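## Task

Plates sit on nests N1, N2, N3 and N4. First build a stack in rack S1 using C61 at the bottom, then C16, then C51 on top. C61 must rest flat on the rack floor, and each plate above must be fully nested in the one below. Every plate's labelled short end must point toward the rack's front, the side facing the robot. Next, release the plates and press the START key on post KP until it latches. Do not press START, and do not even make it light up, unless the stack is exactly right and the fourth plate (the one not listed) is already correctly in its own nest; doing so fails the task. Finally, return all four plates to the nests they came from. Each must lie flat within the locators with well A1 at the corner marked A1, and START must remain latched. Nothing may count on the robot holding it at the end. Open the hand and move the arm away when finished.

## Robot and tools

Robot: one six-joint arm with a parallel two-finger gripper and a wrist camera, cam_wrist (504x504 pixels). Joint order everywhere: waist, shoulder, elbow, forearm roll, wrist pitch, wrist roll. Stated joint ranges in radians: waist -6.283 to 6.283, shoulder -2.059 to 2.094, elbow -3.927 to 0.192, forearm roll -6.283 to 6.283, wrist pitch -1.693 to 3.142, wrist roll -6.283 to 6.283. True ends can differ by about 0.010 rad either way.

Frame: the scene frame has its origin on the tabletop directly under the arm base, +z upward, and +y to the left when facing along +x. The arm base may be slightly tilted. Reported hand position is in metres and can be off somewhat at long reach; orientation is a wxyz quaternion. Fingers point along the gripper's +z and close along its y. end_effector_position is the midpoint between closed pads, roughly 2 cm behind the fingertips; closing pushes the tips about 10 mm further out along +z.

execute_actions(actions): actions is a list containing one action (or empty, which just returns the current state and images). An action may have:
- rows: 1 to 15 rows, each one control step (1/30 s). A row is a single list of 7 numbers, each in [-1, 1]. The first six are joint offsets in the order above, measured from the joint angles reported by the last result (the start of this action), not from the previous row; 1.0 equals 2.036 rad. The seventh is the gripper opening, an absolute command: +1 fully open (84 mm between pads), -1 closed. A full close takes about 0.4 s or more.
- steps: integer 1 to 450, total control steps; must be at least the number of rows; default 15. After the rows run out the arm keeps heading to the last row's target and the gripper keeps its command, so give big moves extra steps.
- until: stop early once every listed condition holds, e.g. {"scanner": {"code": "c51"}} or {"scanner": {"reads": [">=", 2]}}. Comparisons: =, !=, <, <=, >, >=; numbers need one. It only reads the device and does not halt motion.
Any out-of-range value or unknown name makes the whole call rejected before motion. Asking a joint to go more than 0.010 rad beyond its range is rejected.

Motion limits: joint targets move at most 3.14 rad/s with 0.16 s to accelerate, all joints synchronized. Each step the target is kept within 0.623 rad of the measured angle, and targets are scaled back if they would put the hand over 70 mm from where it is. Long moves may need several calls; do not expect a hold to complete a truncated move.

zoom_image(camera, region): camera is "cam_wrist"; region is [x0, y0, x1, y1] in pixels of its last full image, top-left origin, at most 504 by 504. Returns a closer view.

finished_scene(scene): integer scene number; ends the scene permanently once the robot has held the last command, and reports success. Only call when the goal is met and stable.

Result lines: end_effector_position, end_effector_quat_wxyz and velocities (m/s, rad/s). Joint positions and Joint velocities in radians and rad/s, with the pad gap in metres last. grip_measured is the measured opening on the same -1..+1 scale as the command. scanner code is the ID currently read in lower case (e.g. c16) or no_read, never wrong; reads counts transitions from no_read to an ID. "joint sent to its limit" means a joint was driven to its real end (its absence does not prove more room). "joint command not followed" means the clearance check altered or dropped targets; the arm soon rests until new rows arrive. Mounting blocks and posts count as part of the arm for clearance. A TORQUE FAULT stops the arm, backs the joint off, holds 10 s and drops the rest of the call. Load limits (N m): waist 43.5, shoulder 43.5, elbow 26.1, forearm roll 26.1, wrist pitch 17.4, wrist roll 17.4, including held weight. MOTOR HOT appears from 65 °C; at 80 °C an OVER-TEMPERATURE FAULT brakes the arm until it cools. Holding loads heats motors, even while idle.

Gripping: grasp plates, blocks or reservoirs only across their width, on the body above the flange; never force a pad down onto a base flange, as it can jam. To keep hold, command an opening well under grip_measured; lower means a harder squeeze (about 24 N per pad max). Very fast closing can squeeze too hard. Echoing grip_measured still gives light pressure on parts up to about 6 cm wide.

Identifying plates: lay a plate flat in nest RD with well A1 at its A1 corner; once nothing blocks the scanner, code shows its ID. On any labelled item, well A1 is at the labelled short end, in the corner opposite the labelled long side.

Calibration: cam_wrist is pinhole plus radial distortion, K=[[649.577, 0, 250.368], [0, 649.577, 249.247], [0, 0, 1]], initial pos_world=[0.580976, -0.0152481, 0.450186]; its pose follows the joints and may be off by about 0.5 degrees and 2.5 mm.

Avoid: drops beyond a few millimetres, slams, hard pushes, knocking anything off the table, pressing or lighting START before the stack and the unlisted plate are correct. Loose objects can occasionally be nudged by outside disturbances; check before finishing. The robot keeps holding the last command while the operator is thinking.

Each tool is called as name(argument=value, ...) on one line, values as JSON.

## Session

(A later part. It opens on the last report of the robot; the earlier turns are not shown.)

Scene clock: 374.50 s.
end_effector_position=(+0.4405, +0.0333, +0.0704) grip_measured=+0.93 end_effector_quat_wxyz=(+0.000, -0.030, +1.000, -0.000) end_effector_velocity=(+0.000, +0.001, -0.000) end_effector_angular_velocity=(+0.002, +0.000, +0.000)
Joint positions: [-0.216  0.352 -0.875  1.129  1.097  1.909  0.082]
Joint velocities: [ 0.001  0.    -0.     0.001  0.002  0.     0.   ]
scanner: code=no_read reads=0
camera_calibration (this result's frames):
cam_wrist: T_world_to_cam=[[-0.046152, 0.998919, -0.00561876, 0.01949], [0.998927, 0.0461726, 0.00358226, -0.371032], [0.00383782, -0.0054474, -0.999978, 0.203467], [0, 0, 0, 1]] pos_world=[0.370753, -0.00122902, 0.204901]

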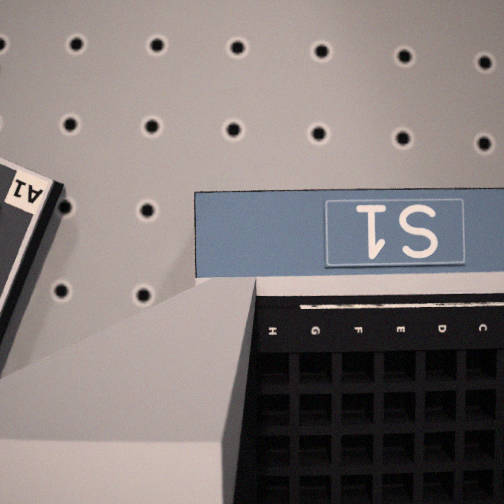

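execute_actions(actions=[{"rows":[[-0.0065,-0.0038,-0.0011,-0.0071,0.0053,0.0033,0.3],[-0.0065,-0.0038,-0.0011,-0.0071,0.0053,0.0033,0.3],[-0.013,-0.0076,-0.0022,-0.0142,0.0105,0.0066,0.3],[-0.013,-0.0076,-0.0022,-0.0142,0.0105,0.0066,0.3],[-0.0195,-0.0114,-0.0033,-0.0214,0.0158,0.01,0.3],[-0.0195,-0.0114,-0.0033,-0.0214,0.0158,0.01,0.3],[-0.026,-0.0152,-0.0044,-0.0285,0.0211,0.0133,0.3]],"steps":16}])

execute_actions(actions=[{"rows":[[-0.006,-0.0033,-0.0013,-0.006,0.0054,0.0026,0.3],[-0.0125,-0.0066,-0.0026,-0.0125,0.0108,0.0053,0.3],[-0.0187,-0.0098,-0.0039,-0.0187,0.0162,0.0079,0.3],[-0.028,-0.014,-0.0075,-0.0278,0.0248,0.0115,0.3],[-0.0376,-0.0178,-0.0115,-0.0368,0.0335,0.0152,0.3],[-0.047,-0.0214,-0.0157,-0.0457,0.0423,0.0187,0.3],[-0.0565,-0.0246,-0.0201,-0.0545,0.0511,0.0221,0.3],[-0.0647,-0.0274,-0.0244,-0.0619,0.0594,0.025,0.3],[-0.073,-0.03,-0.0288,-0.0693,0.0677,0.0278,0.3],[-0.081,-0.0324,-0.0334,-0.0766,0.0761,0.0305,0.3],[-0.0922,-0.035,-0.041,-0.0857,0.0885,0.0342,0.3],[-0.1035,-0.0374,-0.049,-0.0947,0.101,0.0378,0.3],[-0.1147,-0.0395,-0.0572,-0.1036,0.1135,0.0413,0.3],[-0.124,-0.0407,-0.0654,-0.1113,0.1243,0.0438,0.3],[-0.1331,-0.0417,-0.0737,-0.1189,0.1351,0.0462,0.3]],"steps":28}])

execute_actions(actions=[{"rows":[[0.023,-0.534,0.198,0.028,0.21,-0.118,0.3]],"steps":42}])

Scene clock: 379.53 s.
end_effector_position=(+0.4407, +0.0338, +0.0949) grip_measured=+0.93 end_effector_quat_wxyz=(-0.001, -0.029, +1.000, +0.000) end_effector_velocity=(+0.001, -0.000, +0.001) end_effector_angular_velocity=(-0.002, -0.002, +0.001)
Joint positions: [-0.268  0.321 -0.883  1.071  1.141  1.936  0.082]
Joint velocities: [-0.001 -0.001 -0.002 -0.001 -0.001 -0.    -0.   ]
scanner: code=no_read reads=0
camera_calibration (this result's frames):
cam_wrist: T_world_to_cam=[[-0.0451409, 0.998969, -0.0048877, 0.0186212], [0.99898, 0.0451472, 0.00118172, -0.3711], [0.00140117, -0.00482937, -0.999987, 0.229061], [0, 0, 0, 1]] pos_world=[0.371241, -0.000741665, 0.229588]

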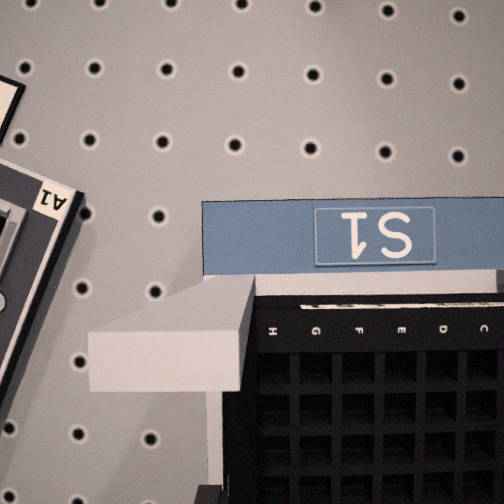

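Scene clock: 380.47 s.
end_effector_position=(+0.4394, +0.0341, +0.2299) grip_measured=+0.93 end_effector_quat_wxyz=(-0.002, -0.030, +1.000, +0.001) end_effector_velocity=(+0.002, -0.002, +0.004) end_effector_angular_velocity=(-0.011, -0.008, +0.001)
Joint positions: [-0.538  0.236 -1.033  0.829  1.416  2.03   0.082]
Joint velocities: [-0.006 -0.001 -0.005 -0.003 -0.006  0.001  0.   ]
scanner: code=no_read reads=0
camera_calibration (this result's frames):
cam_wrist: T_world_to_cam=[[-0.0462329, 0.998922, -0.00417725, 0.0191871], [0.99893, 0.0462273, -0.00143684, -0.369466], [-0.00124218, -0.00423921, -0.99999, 0.365167], [0, 0, 0, 1]] pos_world=[0.370411, -0.000538997, 0.364713]

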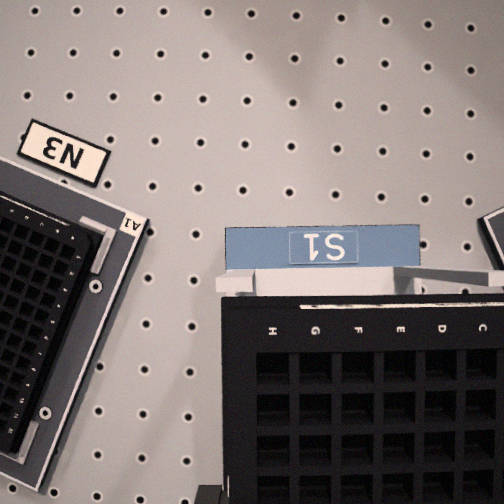

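Scene clock: 381.87 s.
end_effector_position=(+0.2950, +0.3267, +0.2499) grip_measured=+0.93 end_effector_quat_wxyz=(-0.001, -0.409, +0.913, +0.003) end_effector_velocity=(-0.000, +0.001, +0.000) end_effector_angular_velocity=(-0.001, -0.001, +0.002)
Joint positions: [-0.492 -0.851 -0.63   0.886  1.844  1.79   0.082]
Joint velocities: [ 0.    -0.002 -0.001  0.     0.     0.     0.   ]
scanner: code=no_read reads=0
camera_calibration (this result's frames):
cam_wrist: T_world_to_cam=[[-0.737179, 0.675698, 0.000628777, 0.0286137], [0.675696, 0.737174, 0.00315598, -0.370189], [0.00166897, 0.00275139, -0.999995, 0.383088], [0, 0, 0, 1]] pos_world=[0.270589, 0.252505, 0.384237]

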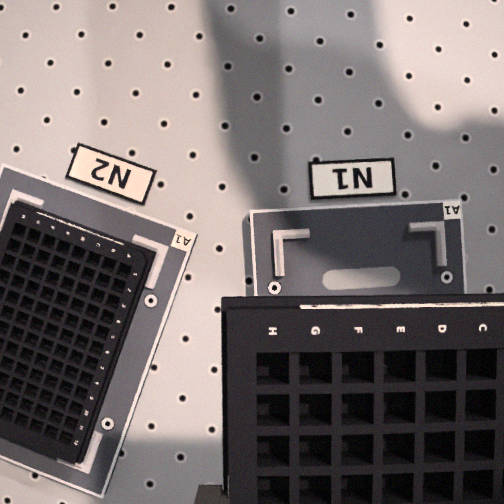

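execute_actions(actions=[{"rows":[[0.311,-0.134,0.184,0.0422,-0.2795,0.1248,0.3]],"steps":28}])

execute_actions(actions=[{"rows":[[0.1783,0.086,0.0255,0.0589,-0.2038,-0.0133,0.3]],"steps":26}])

Scene clock: 384.50 s.
end_effector_position=(+0.2592, +0.3346, +0.1207) grip_measured=+0.93 end_effector_quat_wxyz=(-0.000, -0.426, +0.905, +0.001) end_effector_velocity=(-0.001, -0.000, -0.001) end_effector_angular_velocity=(+0.000, +0.001, +0.001)
Joint positions: [ 0.141 -1.123 -0.256  0.972  1.275  2.044  0.082]
Joint velocities: [ 0.003 -0.002  0.003  0.    -0.002  0.    -0.   ]
scanner: code=no_read reads=0
camera_calibration (this result's frames):
cam_wrist: T_world_to_cam=[[-0.762516, 0.646956, -0.00416785, 0.0137078], [0.646951, 0.762527, 0.00249858, -0.352412], [0.00479457, -0.000791186, -0.999988, 0.254366], [0, 0, 0, 1]] pos_world=[0.237226, 0.260057, 0.2553]

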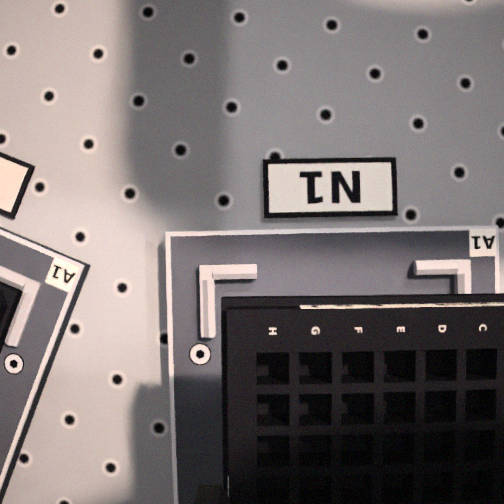

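Scene clock: 385.37 s.
end_effector_position=(+0.2644, +0.3306, +0.0531) grip_measured=+0.93 end_effector_quat_wxyz=(+0.001, -0.431, +0.903, +0.000) end_effector_velocity=(-0.001, -0.000, -0.001) end_effector_angular_velocity=(+0.000, +0.002, -0.000)
Joint positions: [ 0.504 -0.948 -0.204  1.092  0.86   2.016  0.082]
Joint velocities: [ 0.002  0.001  0.001  0.001  0.    -0.     0.   ]
scanner: code=no_read reads=0
camera_calibration (this result's frames):
cam_wrist: T_world_to_cam=[[-0.768988, 0.639235, -0.00594604, 0.0243441], [0.639221, 0.769011, 0.00434019, -0.352711], [0.00734697, -0.000463272, -0.999973, 0.185947], [0, 0, 0, 1]] pos_world=[0.242815, 0.255763, 0.187618]

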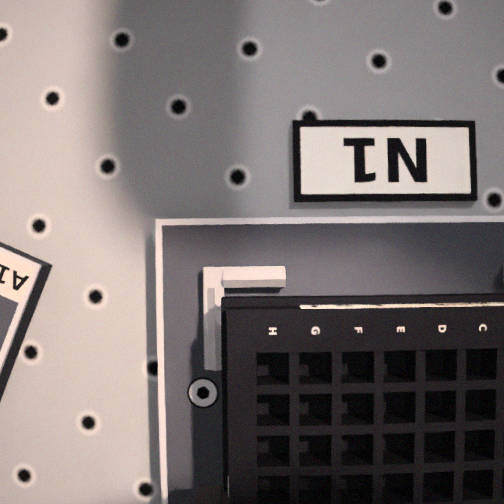

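execute_actions(actions=[{"rows":[[-0.0004,-0.0012,0.0013,0,0.0003,0,0.3],[-0.0004,-0.0012,0.0013,0,0.0003,0,0.3],[-0.0004,-0.0012,0.0013,0,0.0003,0,0.3],[-0.0004,-0.0012,0.0013,0,0.0003,0,0.3],[0.0091,0.006,0.001,0.0062,-0.0105,-0.0031,0.3],[0.0091,0.006,0.001,0.0062,-0.0105,-0.0031,0.3],[0.0091,0.006,0.001,0.0062,-0.0105,-0.0031,0.3],[0.0186,0.0132,0.0006,0.0125,-0.0213,-0.0062,0.3],[0.0186,0.0132,0.0006,0.0125,-0.0213,-0.0062,0.3],[0.0186,0.0132,0.0006,0.0125,-0.0213,-0.0062,0.3],[0.0281,0.0204,0.0003,0.0187,-0.0321,-0.0093,0.3]],"steps":24}])

Scene clock: 390.40 s.
end_effector_position=(+0.2638, +0.3298, +0.0412) grip_measured=+0.94 end_effector_quat_wxyz=(+0.001, -0.430, +0.903, +0.000) end_effector_velocity=(+0.001, +0.001, +0.000) end_effector_angular_velocity=(+0.001, -0.003, -0.000)
Joint positions: [ 0.561 -0.908 -0.203  1.13   0.795  1.997  0.082]
Joint velocities: [ 0.002  0.004 -0.004  0.002 -0.004 -0.     0.   ]
scanner: code=no_read reads=0
camera_calibration (this result's frames):
cam_wrist: T_world_to_cam=[[-0.768455, 0.639878, -0.00576012, 0.0238737], [0.639865, 0.768476, 0.00409441, -0.351647], [0.00704644, -0.000539333, -0.999975, 0.174144], [0, 0, 0, 1]] pos_world=[0.242126, 0.25505, 0.175717]

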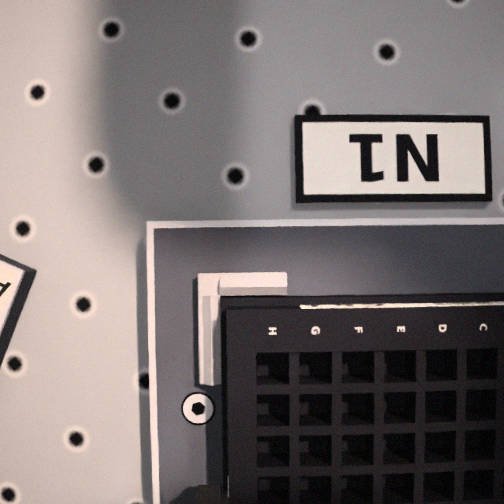

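execute_actions(actions=[{"rows":[[0,0,0,0,0,0,1],[0,0,0,0,0,0,1],[0,0,0,0,0,0,1],[0,0,0,0,0,0,1],[0,0,0,0,0,0,1],[0,0,0,0,0,0,1],[-0.0285,-0.0216,0.001,-0.0187,0.0324,0.0093,1],[-0.0285,-0.0216,0.001,-0.0187,0.0324,0.0093,1],[-0.0285,-0.0216,0.001,-0.0187,0.0324,0.0093,1],[-0.0285,-0.0216,0.001,-0.0187,0.0324,0.0093,1],[-0.0285,-0.0216,0.001,-0.0187,0.0324,0.0093,1],[-0.0285,-0.0216,0.001,-0.0187,0.0324,0.0093,1],[-0.0285,-0.0216,0.001,-0.0187,0.0324,0.0093,1],[-0.206,-0.106,-0.0255,-0.0776,0.2358,0.023,1]],"steps":32}])

execute_actions(actions=[{"rows":[[-0.311,0.134,-0.184,-0.0422,0.2795,-0.1248,1]],"steps":26}])

Scene clock: 395.30 s.
end_effector_position=(+0.2585, +0.3340, +0.1200) grip_measured=+1.00 end_effector_quat_wxyz=(-0.002, -0.425, +0.905, +0.001) end_effector_velocity=(+0.002, +0.002, +0.003) end_effector_angular_velocity=(-0.001, -0.009, +0.005)
Joint positions: [ 0.142 -1.123 -0.254  0.972  1.275  2.044  0.084]
Joint velocities: [-0.004 -0.004 -0.006 -0.001  0.     0.     0.   ]
scanner: code=no_read reads=0
camera_calibration (this result's frames):
cam_wrist: T_world_to_cam=[[-0.761449, 0.648221, -0.00210789, 0.0125781], [0.648222, 0.761452, 0.000408772, -0.351233], [0.00187003, -0.00105512, -0.999998, 0.254474], [0, 0, 0, 1]] pos_world=[0.236779, 0.259562, 0.254643]

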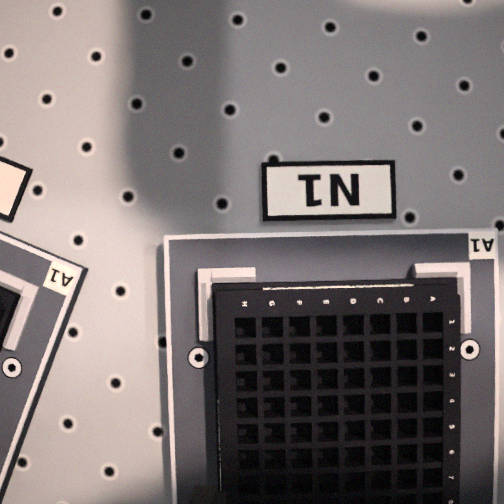

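Scene clock: 396.17 s.
end_effector_position=(+0.2945, +0.3264, +0.2491) grip_measured=+1.00 end_effector_quat_wxyz=(-0.002, -0.408, +0.913, +0.004) end_effector_velocity=(+0.001, -0.000, +0.001) end_effector_angular_velocity=(-0.001, -0.003, -0.001)
Joint positions: [-0.49  -0.85  -0.628  0.886  1.844  1.79   0.084]
Joint velocities: [-0.005  0.002 -0.004 -0.     0.001 -0.001 -0.   ]
scanner: code=no_read reads=0
camera_calibration (this result's frames):
cam_wrist: T_world_to_cam=[[-0.736086, 0.676879, 0.00359601, 0.0269786], [0.676887, 0.736083, 0.00225866, -0.369426], [-0.00111813, 0.00409666, -0.999991, 0.382705], [0, 0, 0, 1]] pos_world=[0.270346, 0.252099, 0.383439]

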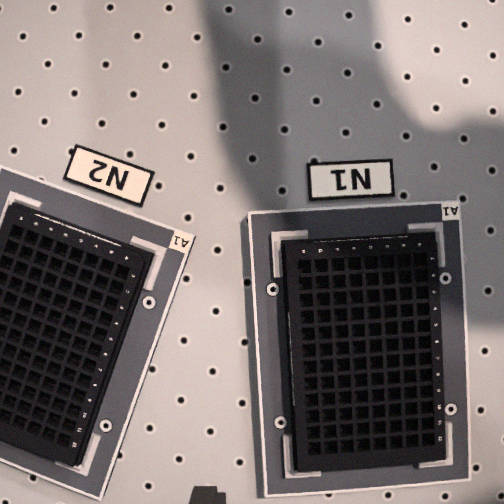

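finished_scene(scene=1)

The scene is finished: the task was done.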